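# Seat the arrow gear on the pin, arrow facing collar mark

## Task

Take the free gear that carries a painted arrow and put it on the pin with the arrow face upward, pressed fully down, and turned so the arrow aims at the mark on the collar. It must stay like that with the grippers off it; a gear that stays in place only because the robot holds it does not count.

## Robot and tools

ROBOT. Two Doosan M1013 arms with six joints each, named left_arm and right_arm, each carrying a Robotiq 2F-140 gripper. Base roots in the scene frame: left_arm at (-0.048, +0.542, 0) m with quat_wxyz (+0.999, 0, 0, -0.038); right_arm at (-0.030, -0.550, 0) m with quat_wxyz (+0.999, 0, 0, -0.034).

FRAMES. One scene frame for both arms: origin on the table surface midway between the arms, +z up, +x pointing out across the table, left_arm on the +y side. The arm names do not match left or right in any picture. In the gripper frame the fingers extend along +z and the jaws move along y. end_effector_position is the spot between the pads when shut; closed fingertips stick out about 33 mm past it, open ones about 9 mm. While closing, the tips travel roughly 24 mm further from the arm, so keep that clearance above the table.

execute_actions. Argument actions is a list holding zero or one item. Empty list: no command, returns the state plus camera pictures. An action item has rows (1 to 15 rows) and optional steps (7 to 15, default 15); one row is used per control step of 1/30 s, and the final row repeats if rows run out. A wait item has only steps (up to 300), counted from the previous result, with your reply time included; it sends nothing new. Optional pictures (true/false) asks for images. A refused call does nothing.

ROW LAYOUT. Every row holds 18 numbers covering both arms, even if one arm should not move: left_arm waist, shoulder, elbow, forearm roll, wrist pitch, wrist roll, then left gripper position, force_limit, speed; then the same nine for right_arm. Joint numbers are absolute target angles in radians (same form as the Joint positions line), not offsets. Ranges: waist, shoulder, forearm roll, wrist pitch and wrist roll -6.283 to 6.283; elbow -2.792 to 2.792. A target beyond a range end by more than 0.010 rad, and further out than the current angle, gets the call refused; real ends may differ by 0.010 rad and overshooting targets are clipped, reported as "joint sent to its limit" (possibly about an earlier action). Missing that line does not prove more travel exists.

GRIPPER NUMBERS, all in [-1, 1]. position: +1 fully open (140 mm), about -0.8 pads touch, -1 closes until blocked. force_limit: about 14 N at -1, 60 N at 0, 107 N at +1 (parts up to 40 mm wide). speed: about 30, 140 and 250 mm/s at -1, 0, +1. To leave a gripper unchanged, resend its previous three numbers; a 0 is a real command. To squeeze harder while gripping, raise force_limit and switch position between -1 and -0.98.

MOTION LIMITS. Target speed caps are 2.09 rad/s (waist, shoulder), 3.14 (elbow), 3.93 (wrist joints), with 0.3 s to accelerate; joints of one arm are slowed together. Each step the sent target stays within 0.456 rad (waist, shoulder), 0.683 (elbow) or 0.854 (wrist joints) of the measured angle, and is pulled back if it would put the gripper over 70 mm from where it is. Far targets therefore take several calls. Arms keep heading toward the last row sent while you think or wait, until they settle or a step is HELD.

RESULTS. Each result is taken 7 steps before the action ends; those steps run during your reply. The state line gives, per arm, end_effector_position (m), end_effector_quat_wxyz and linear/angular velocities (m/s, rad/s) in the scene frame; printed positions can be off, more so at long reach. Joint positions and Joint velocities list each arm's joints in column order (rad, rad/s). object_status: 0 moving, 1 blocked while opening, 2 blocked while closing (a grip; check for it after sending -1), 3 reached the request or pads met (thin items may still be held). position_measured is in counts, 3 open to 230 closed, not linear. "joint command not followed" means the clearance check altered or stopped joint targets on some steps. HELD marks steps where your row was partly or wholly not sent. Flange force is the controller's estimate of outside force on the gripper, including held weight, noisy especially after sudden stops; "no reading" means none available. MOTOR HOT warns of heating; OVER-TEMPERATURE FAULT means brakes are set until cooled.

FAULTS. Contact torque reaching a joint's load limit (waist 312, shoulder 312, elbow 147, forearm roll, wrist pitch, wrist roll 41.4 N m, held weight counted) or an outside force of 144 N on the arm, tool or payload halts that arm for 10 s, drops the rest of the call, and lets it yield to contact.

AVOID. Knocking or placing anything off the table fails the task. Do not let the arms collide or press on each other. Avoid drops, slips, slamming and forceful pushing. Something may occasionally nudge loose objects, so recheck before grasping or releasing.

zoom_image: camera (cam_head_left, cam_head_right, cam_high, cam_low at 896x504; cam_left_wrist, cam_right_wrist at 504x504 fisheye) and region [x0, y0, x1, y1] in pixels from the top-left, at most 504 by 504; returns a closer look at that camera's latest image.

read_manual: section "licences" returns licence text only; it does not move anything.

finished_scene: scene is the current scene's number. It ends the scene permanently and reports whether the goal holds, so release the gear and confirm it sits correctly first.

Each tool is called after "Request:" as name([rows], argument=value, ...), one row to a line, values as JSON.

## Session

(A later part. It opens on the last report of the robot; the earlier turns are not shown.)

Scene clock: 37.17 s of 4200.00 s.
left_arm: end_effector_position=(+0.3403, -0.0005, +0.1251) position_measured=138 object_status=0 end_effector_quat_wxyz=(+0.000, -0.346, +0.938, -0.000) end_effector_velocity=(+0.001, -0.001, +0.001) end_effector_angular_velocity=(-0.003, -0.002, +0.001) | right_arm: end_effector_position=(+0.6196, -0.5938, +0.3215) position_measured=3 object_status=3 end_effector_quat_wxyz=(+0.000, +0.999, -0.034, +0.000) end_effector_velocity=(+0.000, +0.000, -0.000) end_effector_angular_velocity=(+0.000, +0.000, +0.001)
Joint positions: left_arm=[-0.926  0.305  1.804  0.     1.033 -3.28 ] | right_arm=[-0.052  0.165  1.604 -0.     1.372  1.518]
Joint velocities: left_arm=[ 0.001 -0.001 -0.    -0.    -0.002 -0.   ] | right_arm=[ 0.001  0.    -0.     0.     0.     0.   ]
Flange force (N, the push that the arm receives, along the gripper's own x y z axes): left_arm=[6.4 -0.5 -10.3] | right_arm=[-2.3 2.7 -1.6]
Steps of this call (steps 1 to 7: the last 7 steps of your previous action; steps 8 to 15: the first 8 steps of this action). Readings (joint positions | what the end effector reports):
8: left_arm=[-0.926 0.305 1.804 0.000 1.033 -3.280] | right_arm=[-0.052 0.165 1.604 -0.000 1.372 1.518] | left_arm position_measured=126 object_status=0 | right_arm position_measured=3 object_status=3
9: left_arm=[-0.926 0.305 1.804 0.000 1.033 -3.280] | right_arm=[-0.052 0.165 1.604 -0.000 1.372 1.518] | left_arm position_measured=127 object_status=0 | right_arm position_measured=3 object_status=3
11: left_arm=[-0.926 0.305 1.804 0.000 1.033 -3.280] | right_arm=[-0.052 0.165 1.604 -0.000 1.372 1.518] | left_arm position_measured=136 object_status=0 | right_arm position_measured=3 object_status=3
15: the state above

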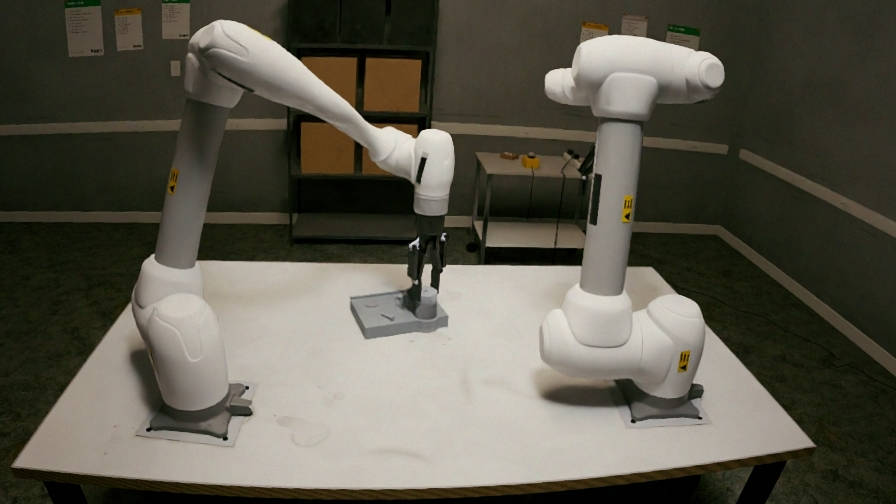

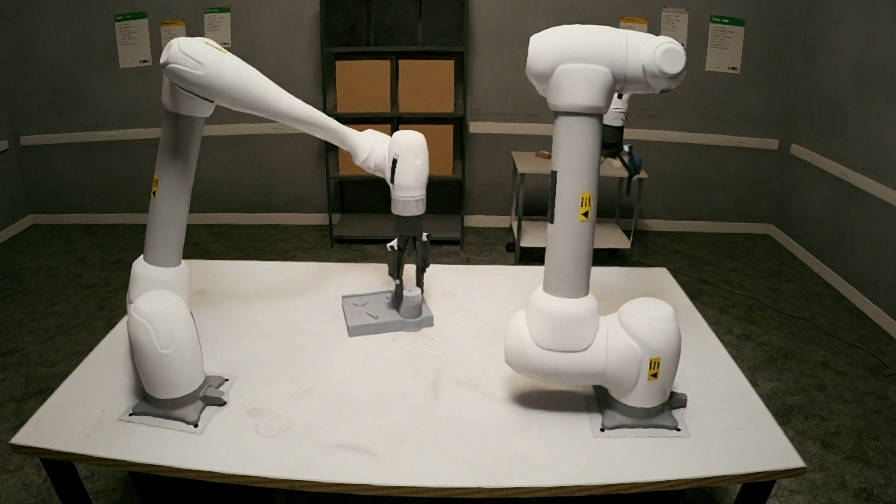

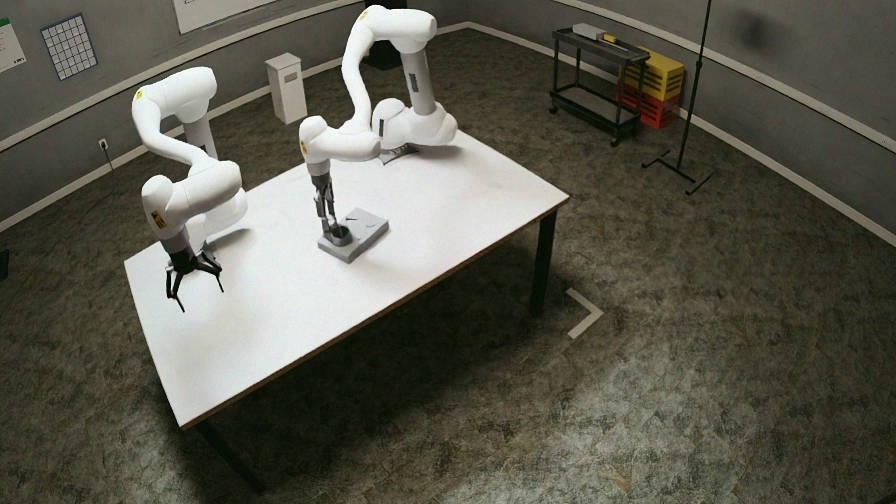

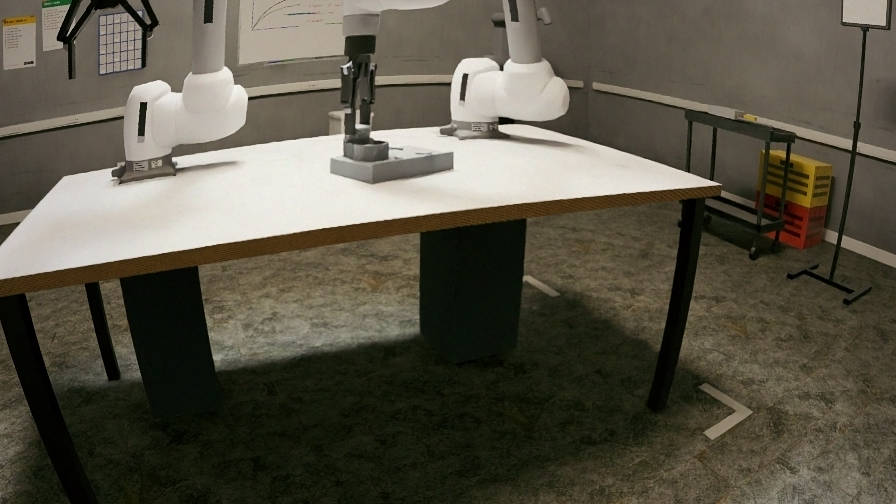

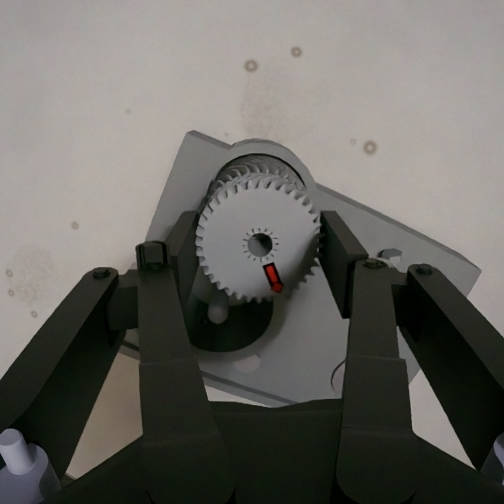

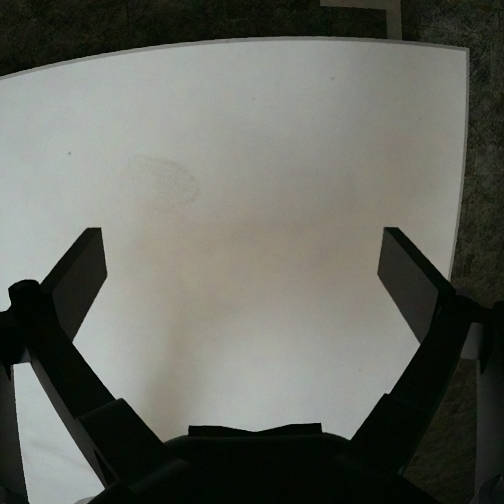

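Request:
execute_actions([
  {"rows":[[-0.9258,0.292,1.7898,0,1.0598,-3.28,-1,-0.4,-0.5,-0.052,0.165,1.604,0,1.372,1.518,1,0,0]],"steps":8},
])

Request:
execute_actions([
  {"rows":[[-0.8456,0.3235,1.7463,0,1.0718,-3.317,-1,-0.4,-0.5,-0.052,0.165,1.604,0,1.372,1.518,1,0,0]],"steps":12},
])

Request:
execute_actions([
  {"rows":[[-0.8456,0.3276,1.7509,0,1.0631,-3.317,-1,-0.4,-0.5,-0.052,0.165,1.604,0,1.372,1.518,1,0,0],[-0.8456,0.3276,1.7509,0,1.0631,-3.317,-1,-0.4,-0.5,-0.052,0.165,1.604,0,1.372,1.518,1,0,0],[-0.8456,0.3301,1.7537,0,1.0578,-3.317,-1,-0.4,-0.5,-0.052,0.165,1.604,0,1.372,1.518,1,0,0],[-0.8456,0.3318,1.7555,0,1.0543,-3.317,-1,-0.4,-0.5,-0.052,0.165,1.604,0,1.372,1.518,1,0,0]],"steps":15},
])

Request:
execute_actions([
  {"rows":[[-0.8456,0.3327,1.7564,0,1.0525,-3.317,-1,-0.4,-0.5,-0.052,0.165,1.604,0,1.372,1.518,1,0,0],[-0.8456,0.3335,1.7573,0,1.0508,-3.317,-1,-0.4,-0.5,-0.052,0.165,1.604,0,1.372,1.518,1,0,0],[-0.8456,0.3343,1.7582,0,1.0491,-3.317,-1,-0.4,-0.5,-0.052,0.165,1.604,0,1.372,1.518,1,0,0]],"steps":15},
])

Scene clock: 37.77 s of 4200.00 s.
left_arm: end_effector_position=(+0.3402, -0.0005, +0.1251) position_measured=138 object_status=2 end_effector_quat_wxyz=(-0.000, -0.346, +0.938, +0.000) end_effector_velocity=(-0.004, +0.008, +0.012) end_effector_angular_velocity=(+0.014, +0.009, -0.000) | right_arm: end_effector_position=(+0.6196, -0.5938, +0.3215) position_measured=3 object_status=3 end_effector_quat_wxyz=(+0.000, +0.999, -0.034, +0.000) end_effector_velocity=(+0.001, +0.001, +0.000) end_effector_angular_velocity=(-0.000, -0.003, +0.001)
Joint positions: left_arm=[-0.926  0.305  1.804  0.     1.033 -3.28 ] | right_arm=[-0.052  0.165  1.604 -0.     1.372  1.518]
Joint velocities: left_arm=[ 0.001 -0.015 -0.005 -0.     0.037  0.001] | right_arm=[ 0.001 -0.    -0.     0.    -0.003  0.   ]
Flange force (N, the push that the arm receives, along the gripper's own x y z axes): left_arm=[2.0 -0.9 -15.1] | right_arm=[0.0 1.6 -2.5]
Steps of this call (steps 1 to 7: the last 7 steps of your previous action; steps 8 to 15: the robot went on to your last target; steps 16 to 17: nothing new was sent; step 18: the first step of this action). Readings (joint positions | what the end effector reports):
18: the state above

Scene clock: 38.17 s of 4200.00 s.
left_arm: end_effector_position=(+0.3778, +0.0093, +0.1397) position_measured=138 object_status=2 end_effector_quat_wxyz=(-0.000, -0.383, +0.924, +0.000) end_effector_velocity=(+0.404, +0.123, +0.011) end_effector_angular_velocity=(-0.012, -0.020, +0.833) | right_arm: end_effector_position=(+0.6196, -0.5938, +0.3215) position_measured=3 object_status=3 end_effector_quat_wxyz=(+0.000, +0.999, -0.034, +0.000) end_effector_velocity=(-0.000, +0.000, +0.000) end_effector_angular_velocity=(-0.000, +0.001, +0.001)
Joint positions: left_arm=[-0.871  0.314  1.76   0.     1.068 -3.305] | right_arm=[-0.052  0.165  1.604 -0.     1.372  1.518]
Joint velocities: left_arm=[ 0.582  0.206 -0.31   0.011  0.082 -0.256] | right_arm=[ 0.001  0.    -0.001 -0.001  0.002  0.   ]
Flange force (N, the push that the arm receives, along the gripper's own x y z axes): left_arm=[-0.3 -5.0 9.8] | right_arm=[-2.1 -0.4 -1.7]
Steps of this call (steps 1 to 7: the last 7 steps of your previous action; steps 8 to 12: the first 5 steps of this action). Readings (joint positions | what the end effector reports):
8: left_arm=[-0.926 0.292 1.790 -0.000 1.060 -3.280] | right_arm=[-0.052 0.165 1.604 -0.000 1.372 1.518] | left_arm position_measured=138 object_status=2 | right_arm position_measured=3 object_status=3
9: left_arm=[-0.922 0.294 1.788 -0.000 1.060 -3.282] | right_arm=[-0.052 0.165 1.604 -0.000 1.372 1.518] | left_arm position_measured=138 object_status=2 | right_arm position_measured=3 object_status=3
11: left_arm=[-0.893 0.306 1.772 -0.000 1.065 -3.296] | right_arm=[-0.052 0.165 1.604 -0.000 1.372 1.518] | left_arm position_measured=138 object_status=2 | right_arm position_measured=3 object_status=3
12: the state above

Scene clock: 38.67 s of 4200.00 s.
left_arm: end_effector_position=(+0.3958, +0.0149, +0.1301) position_measured=138 object_status=2 end_effector_quat_wxyz=(+0.000, -0.401, +0.916, +0.000) end_effector_velocity=(+0.002, +0.001, +0.001) end_effector_angular_velocity=(-0.002, -0.001, +0.003) | right_arm: end_effector_position=(+0.6196, -0.5938, +0.3215) position_measured=3 object_status=3 end_effector_quat_wxyz=(+0.000, +0.999, -0.034, +0.000) end_effector_velocity=(-0.000, -0.001, -0.000) end_effector_angular_velocity=(-0.001, -0.001, -0.001)
Joint positions: left_arm=[-0.845  0.332  1.755  0.     1.054 -3.317] | right_arm=[-0.052  0.165  1.604 -0.     1.372  1.518]
Joint velocities: left_arm=[ 0.003 -0.001  0.    -0.001 -0.001  0.   ] | right_arm=[-0.001 -0.     0.001 -0.    -0.001 -0.   ]
Flange force (N, the push that the arm receives, along the gripper's own x y z axes): left_arm=[5.0 -1.6 8.2] | right_arm=[-2.2 1.9 -2.0]
Steps of this call (steps 1 to 7: the last 7 steps of your previous action; steps 8 to 15: the first 8 steps of this action). Readings (joint positions | what the end effector reports):
8: left_arm=[-0.845 0.324 1.746 0.000 1.072 -3.317] | right_arm=[-0.052 0.165 1.604 -0.000 1.372 1.518] | left_arm position_measured=138 object_status=2 | right_arm position_measured=3 object_status=3
9: left_arm=[-0.845 0.325 1.748 0.000 1.068 -3.317] | right_arm=[-0.052 0.165 1.604 -0.000 1.372 1.518] | left_arm position_measured=138 object_status=2 | right_arm position_measured=3 object_status=3
11: left_arm=[-0.845 0.329 1.752 0.000 1.061 -3.317] | right_arm=[-0.052 0.165 1.604 -0.000 1.372 1.518] | left_arm position_measured=138 object_status=2 | right_arm position_measured=3 object_status=3
15: the state above

Scene clock: 39.17 s of 4200.00 s.
left_arm: end_effector_position=(+0.3957, +0.0149, +0.1271) position_measured=138 object_status=2 end_effector_quat_wxyz=(-0.000, -0.401, +0.916, +0.000) end_effector_velocity=(+0.000, -0.001, +0.001) end_effector_angular_velocity=(-0.003, -0.002, -0.001) | right_arm: end_effector_position=(+0.6196, -0.5938, +0.3215) position_measured=3 object_status=3 end_effector_quat_wxyz=(+0.000, +0.999, -0.034, +0.000) end_effector_velocity=(-0.000, +0.001, +0.000) end_effector_angular_velocity=(+0.000, +0.001, +0.001)
Joint positions: left_arm=[-0.846  0.334  1.758 -0.     1.049 -3.317] | right_arm=[-0.052  0.165  1.604 -0.     1.372  1.518]
Joint velocities: left_arm=[-0.001 -0.001 -0.001 -0.    -0.001  0.   ] | right_arm=[ 0.001  0.    -0.     0.     0.002 -0.   ]
Flange force (N, the push that the arm receives, along the gripper's own x y z axes): left_arm=[5.3 -2.5 8.5] | right_arm=[-0.5 1.5 -2.7]
Steps of this call (steps 1 to 7: the last 7 steps of your previous action; steps 8 to 15: the first 8 steps of this action). Readings (joint positions | what the end effector reports):
8: left_arm=[-0.846 0.332 1.756 0.000 1.054 -3.317] | right_arm=[-0.052 0.165 1.604 -0.000 1.372 1.518] | left_arm position_measured=138 object_status=2 | right_arm position_measured=3 object_status=3
9: left_arm=[-0.846 0.332 1.756 0.000 1.053 -3.317] | right_arm=[-0.052 0.165 1.604 -0.000 1.372 1.518] | left_arm position_measured=138 object_status=2 | right_arm position_measured=3 object_status=3
11: left_arm=[-0.846 0.334 1.758 -0.000 1.050 -3.317] | right_arm=[-0.052 0.165 1.604 -0.000 1.372 1.518] | left_arm position_measured=138 object_status=2 | right_arm position_measured=3 object_status=3
15: the state above

Request:
execute_actions([
  {"rows":[[-0.8456,0.3352,1.7591,0,1.0473,-3.317,-1,-0.4,-0.5,-0.052,0.165,1.604,0,1.372,1.518,1,0,0],[-0.8456,0.336,1.76,0,1.0456,-3.317,-1,-0.4,-0.5,-0.052,0.165,1.604,0,1.372,1.518,1,0,0]],"steps":14},
])

Request:
execute_actions([
  {"rows":[[-0.8456,0.3369,1.7609,0,1.0438,-3.304,-1,-0.4,-0.5,-0.052,0.165,1.604,0,1.372,1.518,1,0,0]],"steps":14},
])

Scene clock: 39.77 s of 4200.00 s.
left_arm: end_effector_position=(+0.3956, +0.0148, +0.1250) position_measured=138 object_status=2 end_effector_quat_wxyz=(-0.000, -0.401, +0.916, +0.000) end_effector_velocity=(-0.000, -0.000, -0.001) end_effector_angular_velocity=(+0.001, +0.001, +0.000) | right_arm: end_effector_position=(+0.6196, -0.5938, +0.3215) position_measured=3 object_status=3 end_effector_quat_wxyz=(+0.000, +0.999, -0.034, +0.000) end_effector_velocity=(+0.000, +0.001, -0.000) end_effector_angular_velocity=(+0.000, +0.000, +0.001)
Joint positions: left_arm=[-0.846  0.336  1.76  -0.     1.046 -3.317] | right_arm=[-0.052  0.165  1.604 -0.     1.372  1.518]
Joint velocities: left_arm=[-0.     0.002 -0.    -0.001  0.    -0.   ] | right_arm=[ 0.001  0.     0.     0.    -0.    -0.   ]
Flange force (N, the push that the arm receives, along the gripper's own x y z axes): left_arm=[8.9 1.8 6.9] | right_arm=[-1.7 0.5 -2.5]
Steps of this call (steps 1 to 7: the last 7 steps of your previous action; steps 8 to 11: the robot went on to your last target; steps 12 to 18: the first 7 steps of this action). Readings (joint positions | what the end effector reports):
12: left_arm=[-0.846 0.334 1.758 -0.000 1.049 -3.317] | right_arm=[-0.052 0.165 1.604 -0.000 1.372 1.518] | left_arm position_measured=138 object_status=2 | right_arm position_measured=3 object_status=3
13: left_arm=[-0.846 0.335 1.759 -0.000 1.048 -3.317] | right_arm=[-0.052 0.165 1.604 -0.000 1.372 1.518] | left_arm position_measured=138 object_status=2 | right_arm position_measured=3 object_status=3
15: left_arm=[-0.846 0.336 1.760 -0.000 1.046 -3.317] | right_arm=[-0.052 0.165 1.604 -0.000 1.372 1.518] | left_arm position_measured=138 object_status=2 | right_arm position_measured=3 object_status=3
18: the state above

Scene clock: 40.23 s of 4200.00 s.
left_arm: end_effector_position=(+0.3957, +0.0148, +0.1240) position_measured=138 object_status=2 end_effector_quat_wxyz=(-0.000, -0.395, +0.919, +0.000) end_effector_velocity=(+0.000, -0.001, +0.001) end_effector_angular_velocity=(-0.002, -0.001, -0.001) | right_arm: end_effector_position=(+0.6196, -0.5938, +0.3215) position_measured=3 object_status=3 end_effector_quat_wxyz=(+0.000, +0.999, -0.034, +0.000) end_effector_velocity=(+0.001, +0.000, +0.000) end_effector_angular_velocity=(-0.001, -0.002, +0.001)
Joint positions: left_arm=[-0.846  0.337  1.761 -0.     1.044 -3.304] | right_arm=[-0.052  0.165  1.604 -0.     1.372  1.518]
Joint velocities: left_arm=[-0.    -0.001 -0.001 -0.    -0.     0.001] | right_arm=[ 0.001  0.    -0.    -0.    -0.001  0.   ]
Flange force (N, the push that the arm receives, along the gripper's own x y z axes): left_arm=[9.0 3.3 7.4] | right_arm=[-0.2 0.2 -2.1]
Steps of this call (steps 1 to 7: the last 7 steps of your previous action; steps 8 to 14: the first 7 steps of this action). Readings (joint positions | what the end effector reports):
8: left_arm=[-0.846 0.336 1.760 -0.000 1.046 -3.317] | right_arm=[-0.052 0.165 1.604 -0.000 1.372 1.518] | left_arm position_measured=138 object_status=2 | right_arm position_measured=3 object_status=3
9: left_arm=[-0.846 0.336 1.760 -0.000 1.045 -3.312] | right_arm=[-0.052 0.165 1.604 -0.000 1.372 1.518] | left_arm position_measured=138 object_status=2 | right_arm position_measured=3 object_status=3
11: left_arm=[-0.846 0.337 1.761 -0.000 1.044 -3.305] | right_arm=[-0.052 0.165 1.604 -0.000 1.372 1.518] | left_arm position_measured=138 object_status=2 | right_arm position_measured=3 object_status=3
14: the state above

Request:
execute_actions([
  {"rows":[[-0.8458,0.3375,1.7622,0,1.0419,-3.291,-1,-0.4,-0.5,-0.052,0.165,1.604,0,1.372,1.518,1,0,0]],"steps":13},
])

Request:
execute_actions([
  {"rows":[[-0.8458,0.3383,1.7631,0,1.0402,-3.278,-1,-0.4,-0.5,-0.052,0.165,1.604,0,1.372,1.518,1,0,0]],"steps":13},
])

Scene clock: 40.73 s of 4200.00 s.
left_arm: end_effector_position=(+0.3955, +0.0149, +0.1230) position_measured=138 object_status=2 end_effector_quat_wxyz=(+0.000, -0.389, +0.921, -0.000) end_effector_velocity=(+0.000, +0.000, -0.000) end_effector_angular_velocity=(+0.001, -0.001, -0.002) | right_arm: end_effector_position=(+0.6196, -0.5938, +0.3215) position_measured=3 object_status=3 end_effector_quat_wxyz=(+0.000, +0.999, -0.034, +0.000) end_effector_velocity=(-0.000, -0.000, +0.000) end_effector_angular_velocity=(-0.000, +0.001, +0.000)
Joint positions: left_arm=[-0.846  0.337  1.762 -0.     1.042 -3.291] | right_arm=[-0.052  0.165  1.604 -0.     1.372  1.518]
Joint velocities: left_arm=[-0.    -0.     0.001  0.001 -0.001  0.001] | right_arm=[ 0.     0.    -0.001 -0.     0.001 -0.   ]
Flange force (N, the push that the arm receives, along the gripper's own x y z axes): left_arm=[9.6 -0.4 7.3] | right_arm=[-2.1 1.0 -2.7]
Steps of this call (steps 1 to 7: the last 7 steps of your previous action; steps 8 to 9: the robot went on to your last target; steps 10 to 15: the first 6 steps of this action). Readings (joint positions | what the end effector reports):
10: left_arm=[-0.846 0.337 1.761 -0.000 1.044 -3.304] | right_arm=[-0.052 0.165 1.604 -0.000 1.372 1.518] | left_arm position_measured=138 object_status=2 | right_arm position_measured=3 object_status=3
11: left_arm=[-0.846 0.337 1.761 -0.000 1.043 -3.298] | right_arm=[-0.052 0.165 1.604 -0.000 1.372 1.518] | left_arm position_measured=138 object_status=2 | right_arm position_measured=3 object_status=3
13: left_arm=[-0.846 0.337 1.762 -0.000 1.042 -3.291] | right_arm=[-0.052 0.165 1.604 -0.000 1.372 1.518] | left_arm position_measured=138 object_status=2 | right_arm position_measured=3 object_status=3
15: the state above

Scene clock: 41.17 s of 4200.00 s.
left_arm: end_effector_position=(+0.3955, +0.0149, +0.1219) position_measured=138 object_status=2 end_effector_quat_wxyz=(-0.000, -0.383, +0.924, +0.000) end_effector_velocity=(+0.000, +0.000, -0.000) end_effector_angular_velocity=(+0.000, -0.001, -0.002) | right_arm: end_effector_position=(+0.6196, -0.5938, +0.3215) position_measured=3 object_status=3 end_effector_quat_wxyz=(+0.000, +0.999, -0.034, +0.000) end_effector_velocity=(-0.000, -0.000, -0.001) end_effector_angular_velocity=(+0.000, +0.001, -0.000)
Joint positions: left_arm=[-0.846  0.338  1.763 -0.     1.04  -3.278] | right_arm=[-0.052  0.165  1.604 -0.     1.372  1.518]
Joint velocities: left_arm=[-0.    -0.     0.     0.001 -0.001  0.001] | right_arm=[-0.     0.     0.001 -0.    -0.     0.   ]
Flange force (N, the push that the arm receives, along the gripper's own x y z axes): left_arm=[6.1 -0.8 7.4] | right_arm=[-2.4 1.1 -1.9]
Steps of this call (steps 1 to 7: the last 7 steps of your previous action; steps 8 to 13: the first 6 steps of this action). Readings (joint positions | what the end effector reports):
8: left_arm=[-0.846 0.338 1.762 -0.000 1.042 -3.291] | right_arm=[-0.052 0.165 1.604 -0.000 1.372 1.518] | left_arm position_measured=138 object_status=2 | right_arm position_measured=3 object_status=3
9: left_arm=[-0.846 0.338 1.763 -0.000 1.041 -3.285] | right_arm=[-0.052 0.165 1.604 -0.000 1.372 1.518] | left_arm position_measured=138 object_status=2 | right_arm position_measured=3 object_status=3
11: left_arm=[-0.846 0.338 1.763 -0.000 1.040 -3.278] | right_arm=[-0.052 0.165 1.604 -0.000 1.372 1.518] | left_arm position_measured=138 object_status=2 | right_arm position_measured=3 object_status=3
13: the state above

Free. Continue along the helix.

Request:
execute_actions([
  {"rows":[[-0.8458,0.3392,1.764,0,1.0384,-3.265,-1,-0.4,-0.5,-0.052,0.165,1.604,0,1.372,1.518,1,0,0],[-0.8458,0.3392,1.764,0,1.0384,-3.265,-1,-0.4,-0.5,-0.052,0.165,1.604,0,1.372,1.518,1,0,0],[-0.8458,0.34,1.7649,0,1.0367,-3.2515,-1,-0.4,-0.5,-0.052,0.165,1.604,0,1.372,1.518,1,0,0]],"steps":14},
])

Request:
execute_actions([
  {"rows":[[-0.8458,0.3409,1.7658,0,1.0349,-3.238,-1,-0.4,-0.5,-0.052,0.165,1.604,0,1.372,1.518,1,0,0],[-0.8458,0.3417,1.7667,0,1.0332,-3.225,-1,-0.4,-0.5,-0.052,0.165,1.604,0,1.372,1.518,1,0,0],[-0.8458,0.3426,1.7675,0,1.0315,-3.2115,-1,-0.4,-0.5,-0.052,0.165,1.604,0,1.372,1.518,1,0,0]],"steps":15},
])

Scene clock: 41.70 s of 4200.00 s.
left_arm: end_effector_position=(+0.3955, +0.0149, +0.1199) position_measured=138 object_status=2 end_effector_quat_wxyz=(-0.000, -0.370, +0.929, +0.000) end_effector_velocity=(+0.000, -0.000, -0.000) end_effector_angular_velocity=(-0.001, -0.000, -0.005) | right_arm: end_effector_position=(+0.6196, -0.5938, +0.3215) position_measured=3 object_status=3 end_effector_quat_wxyz=(+0.000, +0.999, -0.034, +0.000) end_effector_velocity=(+0.000, -0.002, +0.001) end_effector_angular_velocity=(-0.001, -0.000, -0.002)
Joint positions: left_arm=[-0.846  0.34   1.765 -0.     1.037 -3.252] | right_arm=[-0.052  0.165  1.604 -0.     1.372  1.518]
Joint velocities: left_arm=[ 0.     0.     0.001 -0.001 -0.002  0.005] | right_arm=[-0.002  0.    -0.001 -0.001  0.001 -0.   ]
Flange force (N, the push that the arm receives, along the gripper's own x y z axes): left_arm=[2.2 2.0 1.6] | right_arm=[0.4 0.9 -2.7]
Steps of this call (steps 1 to 7: the last 7 steps of your previous action; steps 8 to 9: the robot went on to your last target; steps 10 to 16: the first 7 steps of this action). Readings (joint positions | what the end effector reports):
10: left_arm=[-0.846 0.338 1.763 -0.000 1.040 -3.278] | right_arm=[-0.052 0.165 1.604 -0.000 1.372 1.518] | left_arm position_measured=138 object_status=2 | right_arm position_measured=3 object_status=3
11: left_arm=[-0.846 0.339 1.763 -0.000 1.039 -3.272] | right_arm=[-0.052 0.165 1.604 -0.000 1.372 1.518] | left_arm position_measured=138 object_status=2 | right_arm position_measured=3 object_status=3
13: left_arm=[-0.846 0.339 1.764 -0.000 1.038 -3.260] | right_arm=[-0.052 0.165 1.604 -0.000 1.372 1.518] | left_arm position_measured=138 object_status=2 | right_arm position_measured=3 object_status=3
16: the state above

Scene clock: 42.20 s of 4200.00 s.
left_arm: end_effector_position=(+0.3955, +0.0149, +0.1169) position_measured=138 object_status=2 end_effector_quat_wxyz=(-0.000, -0.352, +0.936, +0.000) end_effector_velocity=(+0.000, +0.000, -0.000) end_effector_angular_velocity=(-0.001, -0.000, -0.001) | right_arm: end_effector_position=(+0.6196, -0.5938, +0.3215) position_measured=3 object_status=3 end_effector_quat_wxyz=(+0.000, +0.999, -0.034, +0.000) end_effector_velocity=(+0.000, -0.000, -0.000) end_effector_angular_velocity=(-0.001, -0.000, +0.000)
Joint positions: left_arm=[-0.846  0.343  1.767 -0.     1.032 -3.212] | right_arm=[-0.052  0.165  1.604 -0.     1.372  1.518]
Joint velocities: left_arm=[ 0.001  0.     0.001 -0.    -0.002  0.002] | right_arm=[ 0.     0.    -0.    -0.001 -0.     0.   ]
Flange force (N, the push that the arm receives, along the gripper's own x y z axes): left_arm=[3.3 1.7 3.1] | right_arm=[-0.3 1.4 -2.5]
Steps of this call (steps 1 to 7: the last 7 steps of your previous action; steps 8 to 15: the first 8 steps of this action). Readings (joint positions | what the end effector reports):
8: left_arm=[-0.846 0.340 1.765 -0.000 1.037 -3.251] | right_arm=[-0.052 0.165 1.604 -0.000 1.372 1.518] | left_arm position_measured=138 object_status=2 | right_arm position_measured=3 object_status=3
9: left_arm=[-0.846 0.340 1.765 -0.000 1.036 -3.245] | right_arm=[-0.052 0.165 1.604 -0.000 1.372 1.518] | left_arm position_measured=138 object_status=2 | right_arm position_measured=3 object_status=3
11: left_arm=[-0.846 0.342 1.767 -0.000 1.033 -3.223] | right_arm=[-0.052 0.165 1.604 -0.000 1.372 1.518] | left_arm position_measured=138 object_status=2 | right_arm position_measured=3 object_status=3
15: the state above

Request:
execute_actions([
  {"rows":[[-0.8458,0.3439,1.7688,0,1.0289,-3.1915,-1,-0.4,-0.5,-0.052,0.165,1.604,0,1.372,1.518,1,0,0],[-0.8458,0.3452,1.7701,0,1.0263,-3.1715,-1,-0.4,-0.5,-0.052,0.165,1.604,0,1.372,1.518,1,0,0],[-0.8458,0.3465,1.7714,0,1.0237,-3.1515,-1,-0.4,-0.5,-0.052,0.165,1.604,0,1.372,1.518,1,0,0],[-0.8458,0.3478,1.7727,0,1.0211,-3.1315,-1,-0.4,-0.5,-0.052,0.165,1.604,0,1.372,1.518,1,0,0]],"steps":15},
], pictures=true)

Request:
zoom_image(camera="cam_low", region=[335, 110, 405, 165])

Scene clock: 42.73 s of 4200.00 s.
left_arm: end_effector_position=(+0.3955, +0.0148, +0.1108) position_measured=138 object_status=2 end_effector_quat_wxyz=(-0.000, -0.314, +0.949, +0.000) end_effector_velocity=(+0.001, +0.000, -0.001) end_effector_angular_velocity=(-0.000, -0.001, -0.014) | right_arm: end_effector_position=(+0.6196, -0.5938, +0.3215) position_measured=3 object_status=3 end_effector_quat_wxyz=(+0.000, +0.999, -0.034, +0.000) end_effector_velocity=(-0.000, +0.000, +0.000) end_effector_angular_velocity=(-0.001, +0.001, +0.001)
Joint positions: left_arm=[-0.846  0.348  1.773 -0.     1.021 -3.132] | right_arm=[-0.052  0.165  1.604 -0.     1.372  1.518]
Joint velocities: left_arm=[ 0.     0.001  0.001  0.001 -0.002  0.014] | right_arm=[ 0.001 -0.    -0.    -0.001  0.001  0.   ]
Flange force (N, the push that the arm receives, along the gripper's own x y z axes): left_arm=[7.6 -1.8 8.1] | right_arm=[-1.6 2.3 -3.4]
Steps of this call (steps 1 to 7: the last 7 steps of your previous action; step 8: the robot went on to your last target; steps 9 to 16: the first 8 steps of this action). Readings (joint positions | what the end effector reports):
9: left_arm=[-0.846 0.343 1.768 -0.000 1.031 -3.211] | right_arm=[-0.052 0.165 1.604 -0.000 1.372 1.518] | left_arm position_measured=138 object_status=2 | right_arm position_measured=3 object_status=3
10: left_arm=[-0.846 0.343 1.768 -0.000 1.031 -3.204] | right_arm=[-0.052 0.165 1.604 -0.000 1.372 1.518] | left_arm position_measured=138 object_status=2 | right_arm position_measured=3 object_status=3
12: left_arm=[-0.846 0.345 1.770 -0.000 1.026 -3.172] | right_arm=[-0.052 0.165 1.604 -0.000 1.372 1.518] | left_arm position_measured=138 object_status=2 | right_arm position_measured=3 object_status=3
16: the state above

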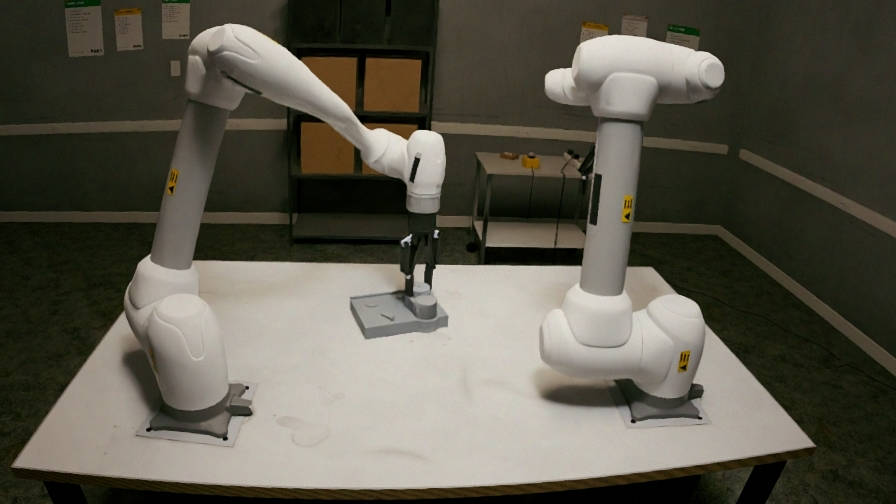

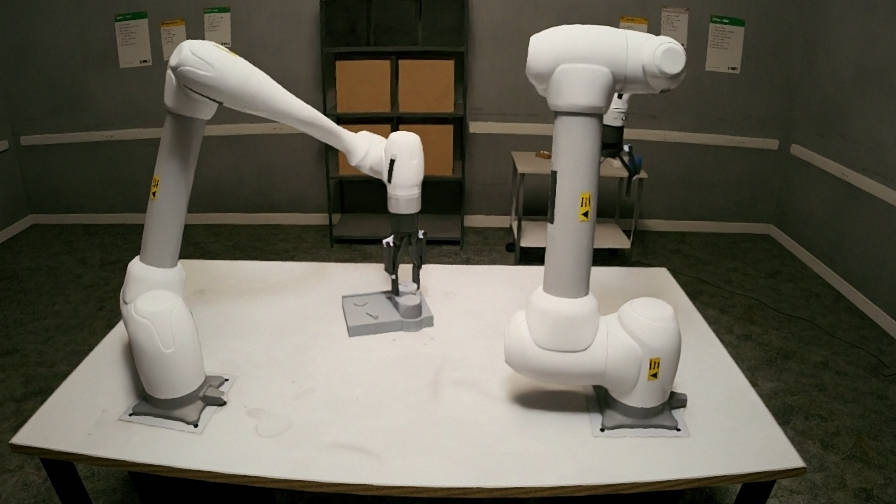

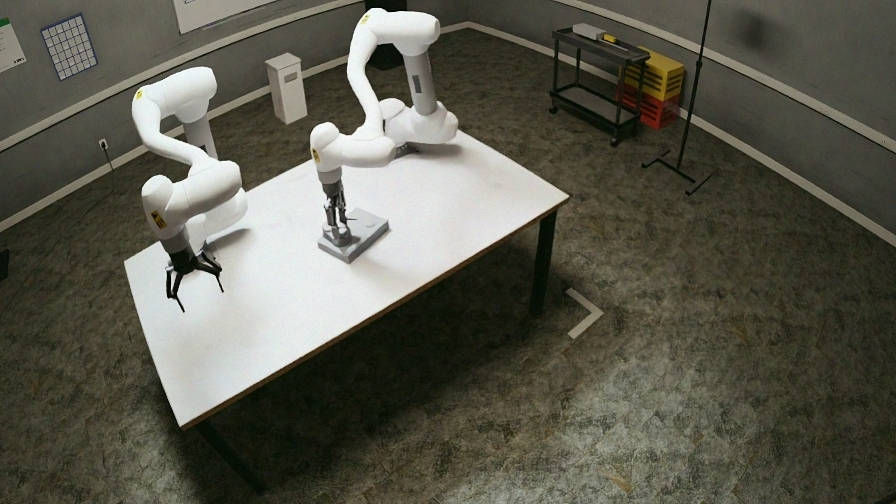

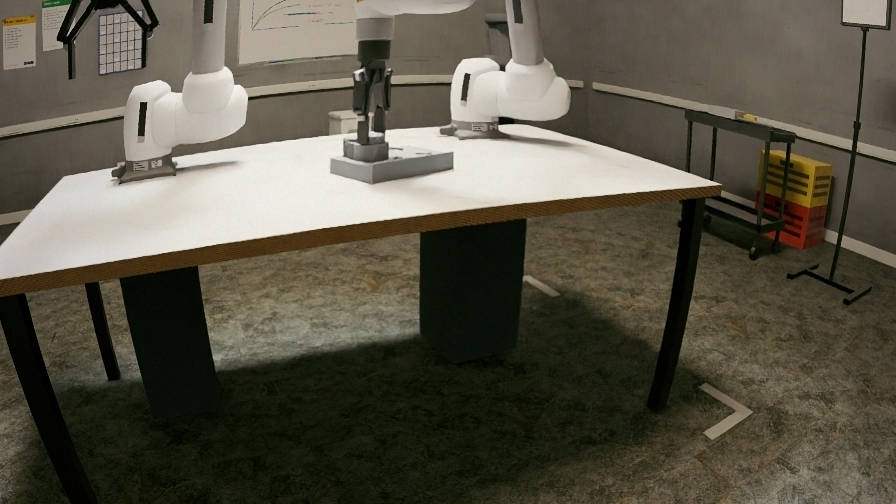

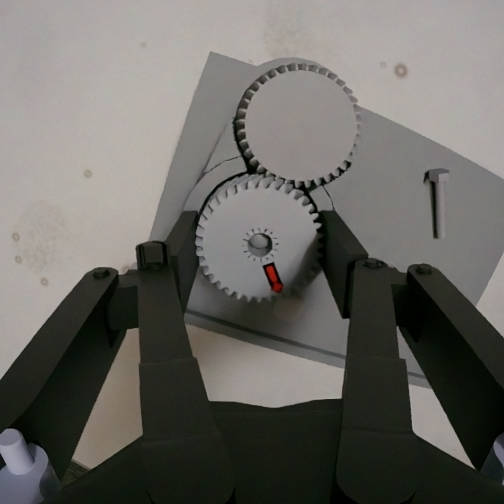

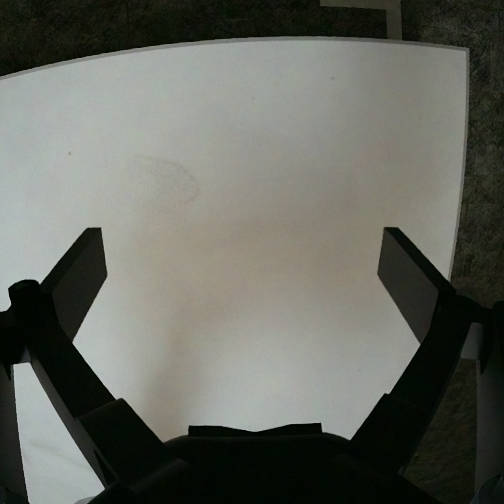

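Region (335, 110, 405, 165) of cam_low's 896x504 image, scaled by 7.200, with more detail than that image has; it fills the top 396 rows of this view, and the rest is white.

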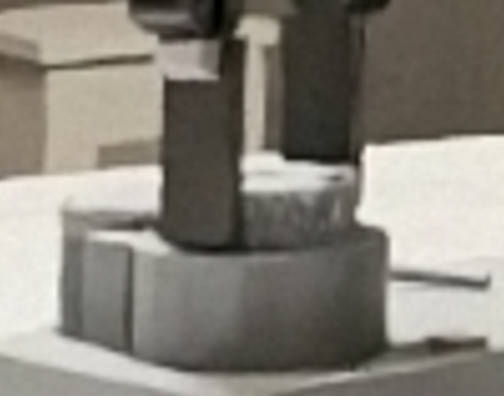

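Request:
execute_actions([
  {"rows":[[-0.8458,0.3478,1.7727,0,1.0211,-3.1315,0.05,-0.4,-1,-0.052,0.165,1.604,0,1.372,1.518,1,0,0]],"steps":15},
])

Request:
execute_actions([
  {"rows":[[-0.87,0.3235,1.7463,0,1.0718,-2.806,0.5,-0.4,0,-0.052,0.165,1.604,0,1.372,1.518,1,0,0]],"steps":15},
])

Request:
execute_actions([
  {"steps":10},
], pictures=true)

Request:
zoom_image(camera="cam_left_wrist", region=[150, 130, 370, 380])

Scene clock: 43.37 s of 4200.00 s.
left_arm: end_effector_position=(+0.3955, +0.0148, +0.1108) position_measured=128 object_status=0 end_effector_quat_wxyz=(+0.000, -0.314, +0.949, +0.000) end_effector_velocity=(+0.001, -0.000, +0.002) end_effector_angular_velocity=(-0.003, -0.003, +0.001) | right_arm: end_effector_position=(+0.6196, -0.5938, +0.3215) position_measured=3 object_status=3 end_effector_quat_wxyz=(+0.000, +0.999, -0.034, +0.000) end_effector_velocity=(-0.001, -0.001, -0.000) end_effector_angular_velocity=(+0.001, +0.002, -0.002)
Joint positions: left_arm=[-0.846  0.348  1.773  0.     1.021 -3.131] | right_arm=[-0.052  0.165  1.604 -0.     1.372  1.518]
Joint velocities: left_arm=[ 0.001 -0.002 -0.     0.001 -0.001 -0.   ] | right_arm=[-0.001  0.    -0.     0.     0.002  0.   ]
Flange force (N, the push that the arm receives, along the gripper's own x y z axes): left_arm=[5.0 0.5 0.5] | right_arm=[-0.9 0.8 -2.1]
Steps of this call (steps 1 to 7: the last 7 steps of your previous action; steps 8 to 11: the robot went on to your last target; steps 12 to 19: the first 8 steps of this action). Readings (joint positions | what the end effector reports):
12: left_arm=[-0.846 0.348 1.773 -0.000 1.021 -3.132] | right_arm=[-0.052 0.165 1.604 -0.000 1.372 1.518] | left_arm position_measured=138 object_status=0 | right_arm position_measured=3 object_status=3
13: left_arm=[-0.846 0.348 1.773 -0.000 1.021 -3.131] | right_arm=[-0.052 0.165 1.604 -0.000 1.372 1.518] | left_arm position_measured=138 object_status=0 | right_arm position_measured=3 object_status=3
15: left_arm=[-0.846 0.348 1.773 0.000 1.021 -3.131] | right_arm=[-0.052 0.165 1.604 -0.000 1.372 1.518] | left_arm position_measured=134 object_status=0 | right_arm position_measured=3 object_status=3
19: the state above

Scene clock: 43.87 s of 4200.00 s.
left_arm: end_effector_position=(+0.3847, +0.0057, +0.1360) position_measured=74 object_status=0 end_effector_quat_wxyz=(+0.000, -0.170, +0.985, -0.000) end_effector_velocity=(-0.046, -0.034, +0.098) end_effector_angular_velocity=(+0.002, +0.001, -1.174) | right_arm: end_effector_position=(+0.6196, -0.5938, +0.3215) position_measured=3 object_status=3 end_effector_quat_wxyz=(+0.000, +0.999, -0.034, +0.000) end_effector_velocity=(+0.000, +0.001, -0.000) end_effector_angular_velocity=(+0.001, -0.001, +0.001)
Joint positions: left_arm=[-0.866  0.327  1.75   0.     1.064 -2.856] | right_arm=[-0.052  0.165  1.604 -0.     1.372  1.518]
Joint velocities: left_arm=[-0.083 -0.081 -0.087 -0.     0.17   1.091] | right_arm=[ 0.001  0.     0.     0.001 -0.001 -0.   ]
Flange force (N, the push that the arm receives, along the gripper's own x y z axes): left_arm=[7.1 -1.1 1.4] | right_arm=[-1.8 0.2 -2.7]
Steps of this call (steps 1 to 7: the last 7 steps of your previous action; steps 8 to 15: the first 8 steps of this action). Readings (joint positions | what the end effector reports):
8: left_arm=[-0.846 0.348 1.773 0.000 1.021 -3.131] | right_arm=[-0.052 0.165 1.604 -0.000 1.372 1.518] | left_arm position_measured=123 object_status=0 | right_arm position_measured=3 object_status=3
9: left_arm=[-0.846 0.347 1.773 0.000 1.022 -3.124] | right_arm=[-0.052 0.165 1.604 -0.000 1.372 1.518] | left_arm position_measured=120 object_status=0 | right_arm position_measured=3 object_status=3
11: left_arm=[-0.850 0.343 1.768 0.000 1.031 -3.068] | right_arm=[-0.052 0.165 1.604 -0.000 1.372 1.518] | left_arm position_measured=104 object_status=0 | right_arm position_measured=3 object_status=3
15: the state above

Scene clock: 44.20 s of 4200.00 s.
left_arm: end_effector_position=(+0.3826, +0.0043, +0.1403) position_measured=66 object_status=3 end_effector_quat_wxyz=(+0.000, -0.144, +0.990, +0.000) end_effector_velocity=(+0.002, +0.001, +0.001) end_effector_angular_velocity=(-0.001, -0.002, +0.002) | right_arm: end_effector_position=(+0.6196, -0.5938, +0.3215) position_measured=3 object_status=3 end_effector_quat_wxyz=(+0.000, +0.999, -0.034, +0.000) end_effector_velocity=(-0.000, +0.001, -0.000) end_effector_angular_velocity=(-0.000, +0.001, +0.001)
Joint positions: left_arm=[-0.87   0.324  1.746  0.     1.072 -2.806] | right_arm=[-0.052  0.165  1.604 -0.     1.372  1.518]
Joint velocities: left_arm=[ 0.002 -0.001 -0.001  0.    -0.001  0.   ] | right_arm=[ 0.001  0.    -0.    -0.001  0.001  0.   ]
Flange force (N, the push that the arm receives, along the gripper's own x y z axes): left_arm=[1.9 -3.5 1.5] | right_arm=[-1.7 -0.4 -2.7]
Kept back: nothing.
Steps of this call (steps 1 to 7: the last 7 steps of your previous action; steps 8 to 10: the robot went on to your last target). Readings (joint positions | what the end effector reports):
1: left_arm=[-0.869 0.325 1.748 0.000 1.069 -2.826] | right_arm=[-0.052 0.165 1.604 -0.000 1.372 1.518] | left_arm position_measured=68 object_status=0 | right_arm position_measured=3 object_status=3
2: left_arm=[-0.870 0.324 1.747 0.000 1.071 -2.810] | right_arm=[-0.052 0.165 1.604 -0.000 1.372 1.518] | left_arm position_measured=66 object_status=0 | right_arm position_measured=3 object_status=3
4: left_arm=[-0.870 0.324 1.746 0.000 1.072 -2.806] | right_arm=[-0.052 0.165 1.604 -0.000 1.372 1.518] | left_arm position_measured=66 object_status=0 | right_arm position_measured=3 object_status=3
8: left_arm=[-0.870 0.324 1.746 0.000 1.072 -2.806] | right_arm=[-0.052 0.165 1.604 -0.000 1.372 1.518] | left_arm position_measured=66 object_status=3 | right_arm position_measured=3 object_status=3
10: the state above

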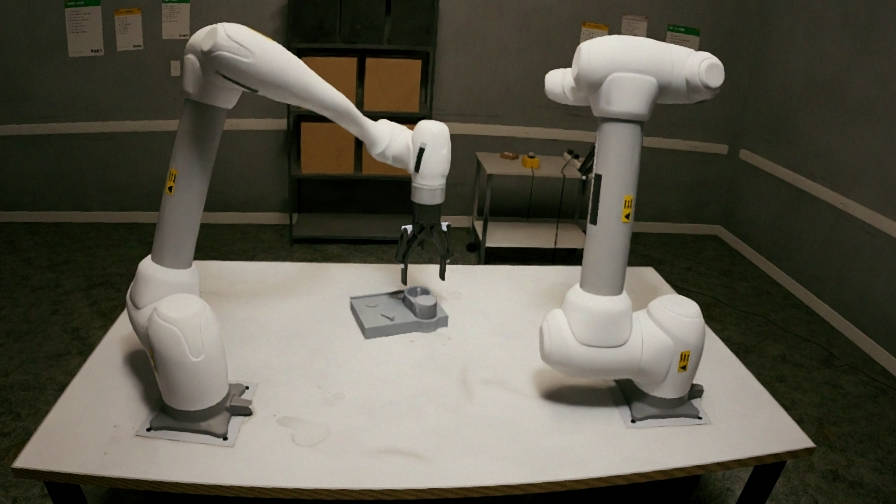

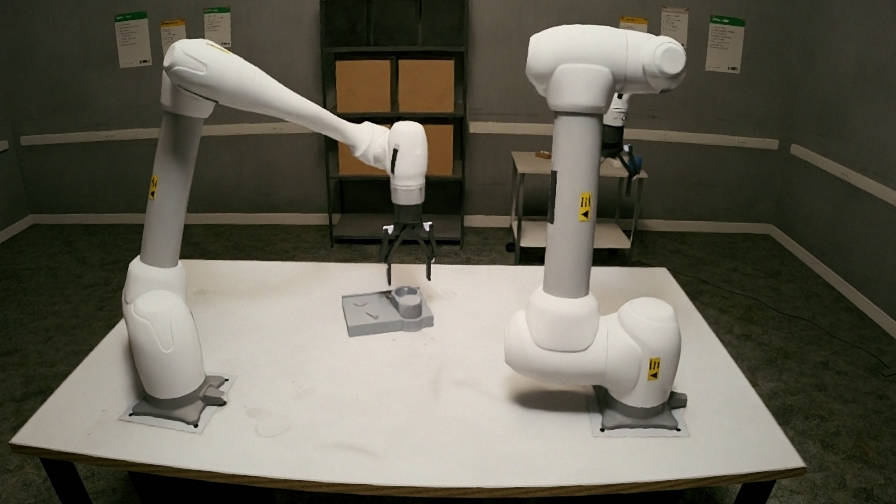

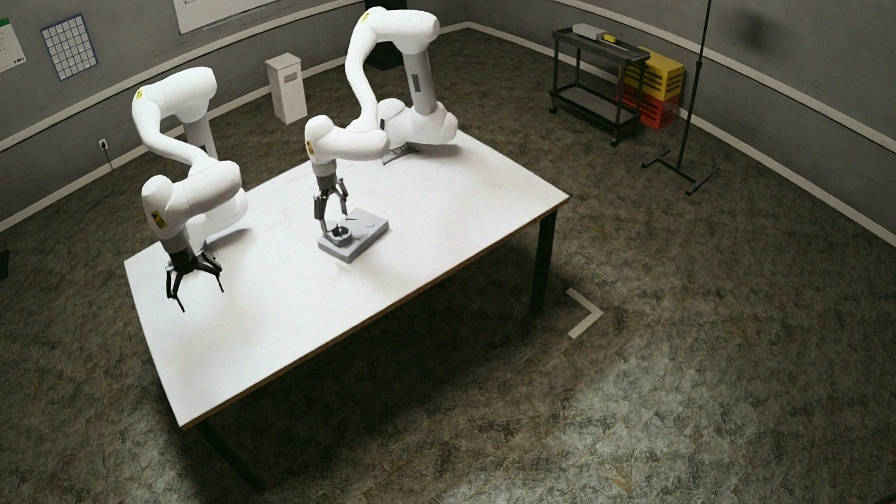

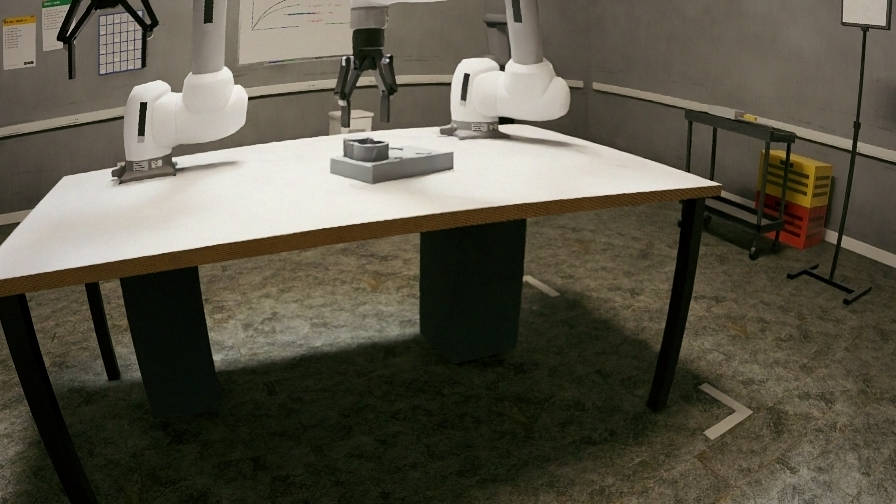

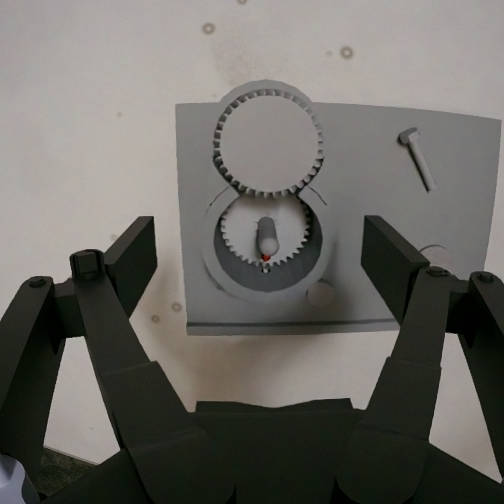

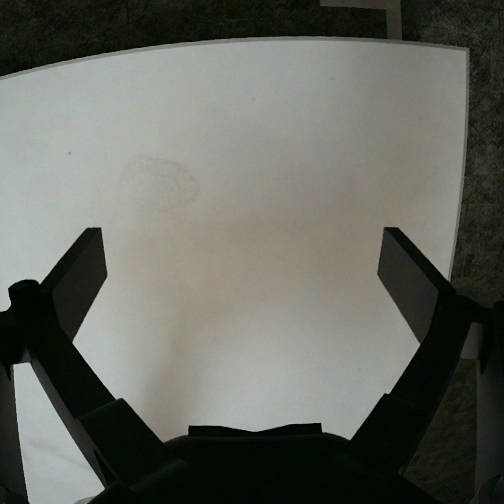

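Region (150, 130, 370, 380) of cam_left_wrist's 504x504 image, scaled by 2.016, with more detail than that image has; it fills the left 444 columns of this view, and the rest is white.

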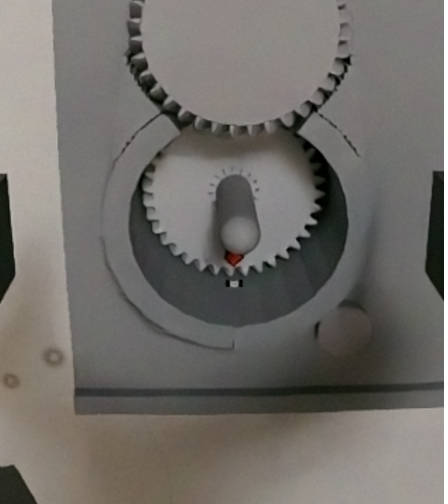

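Request:
finished_scene(scene=1)

The scene is finished: the task was done.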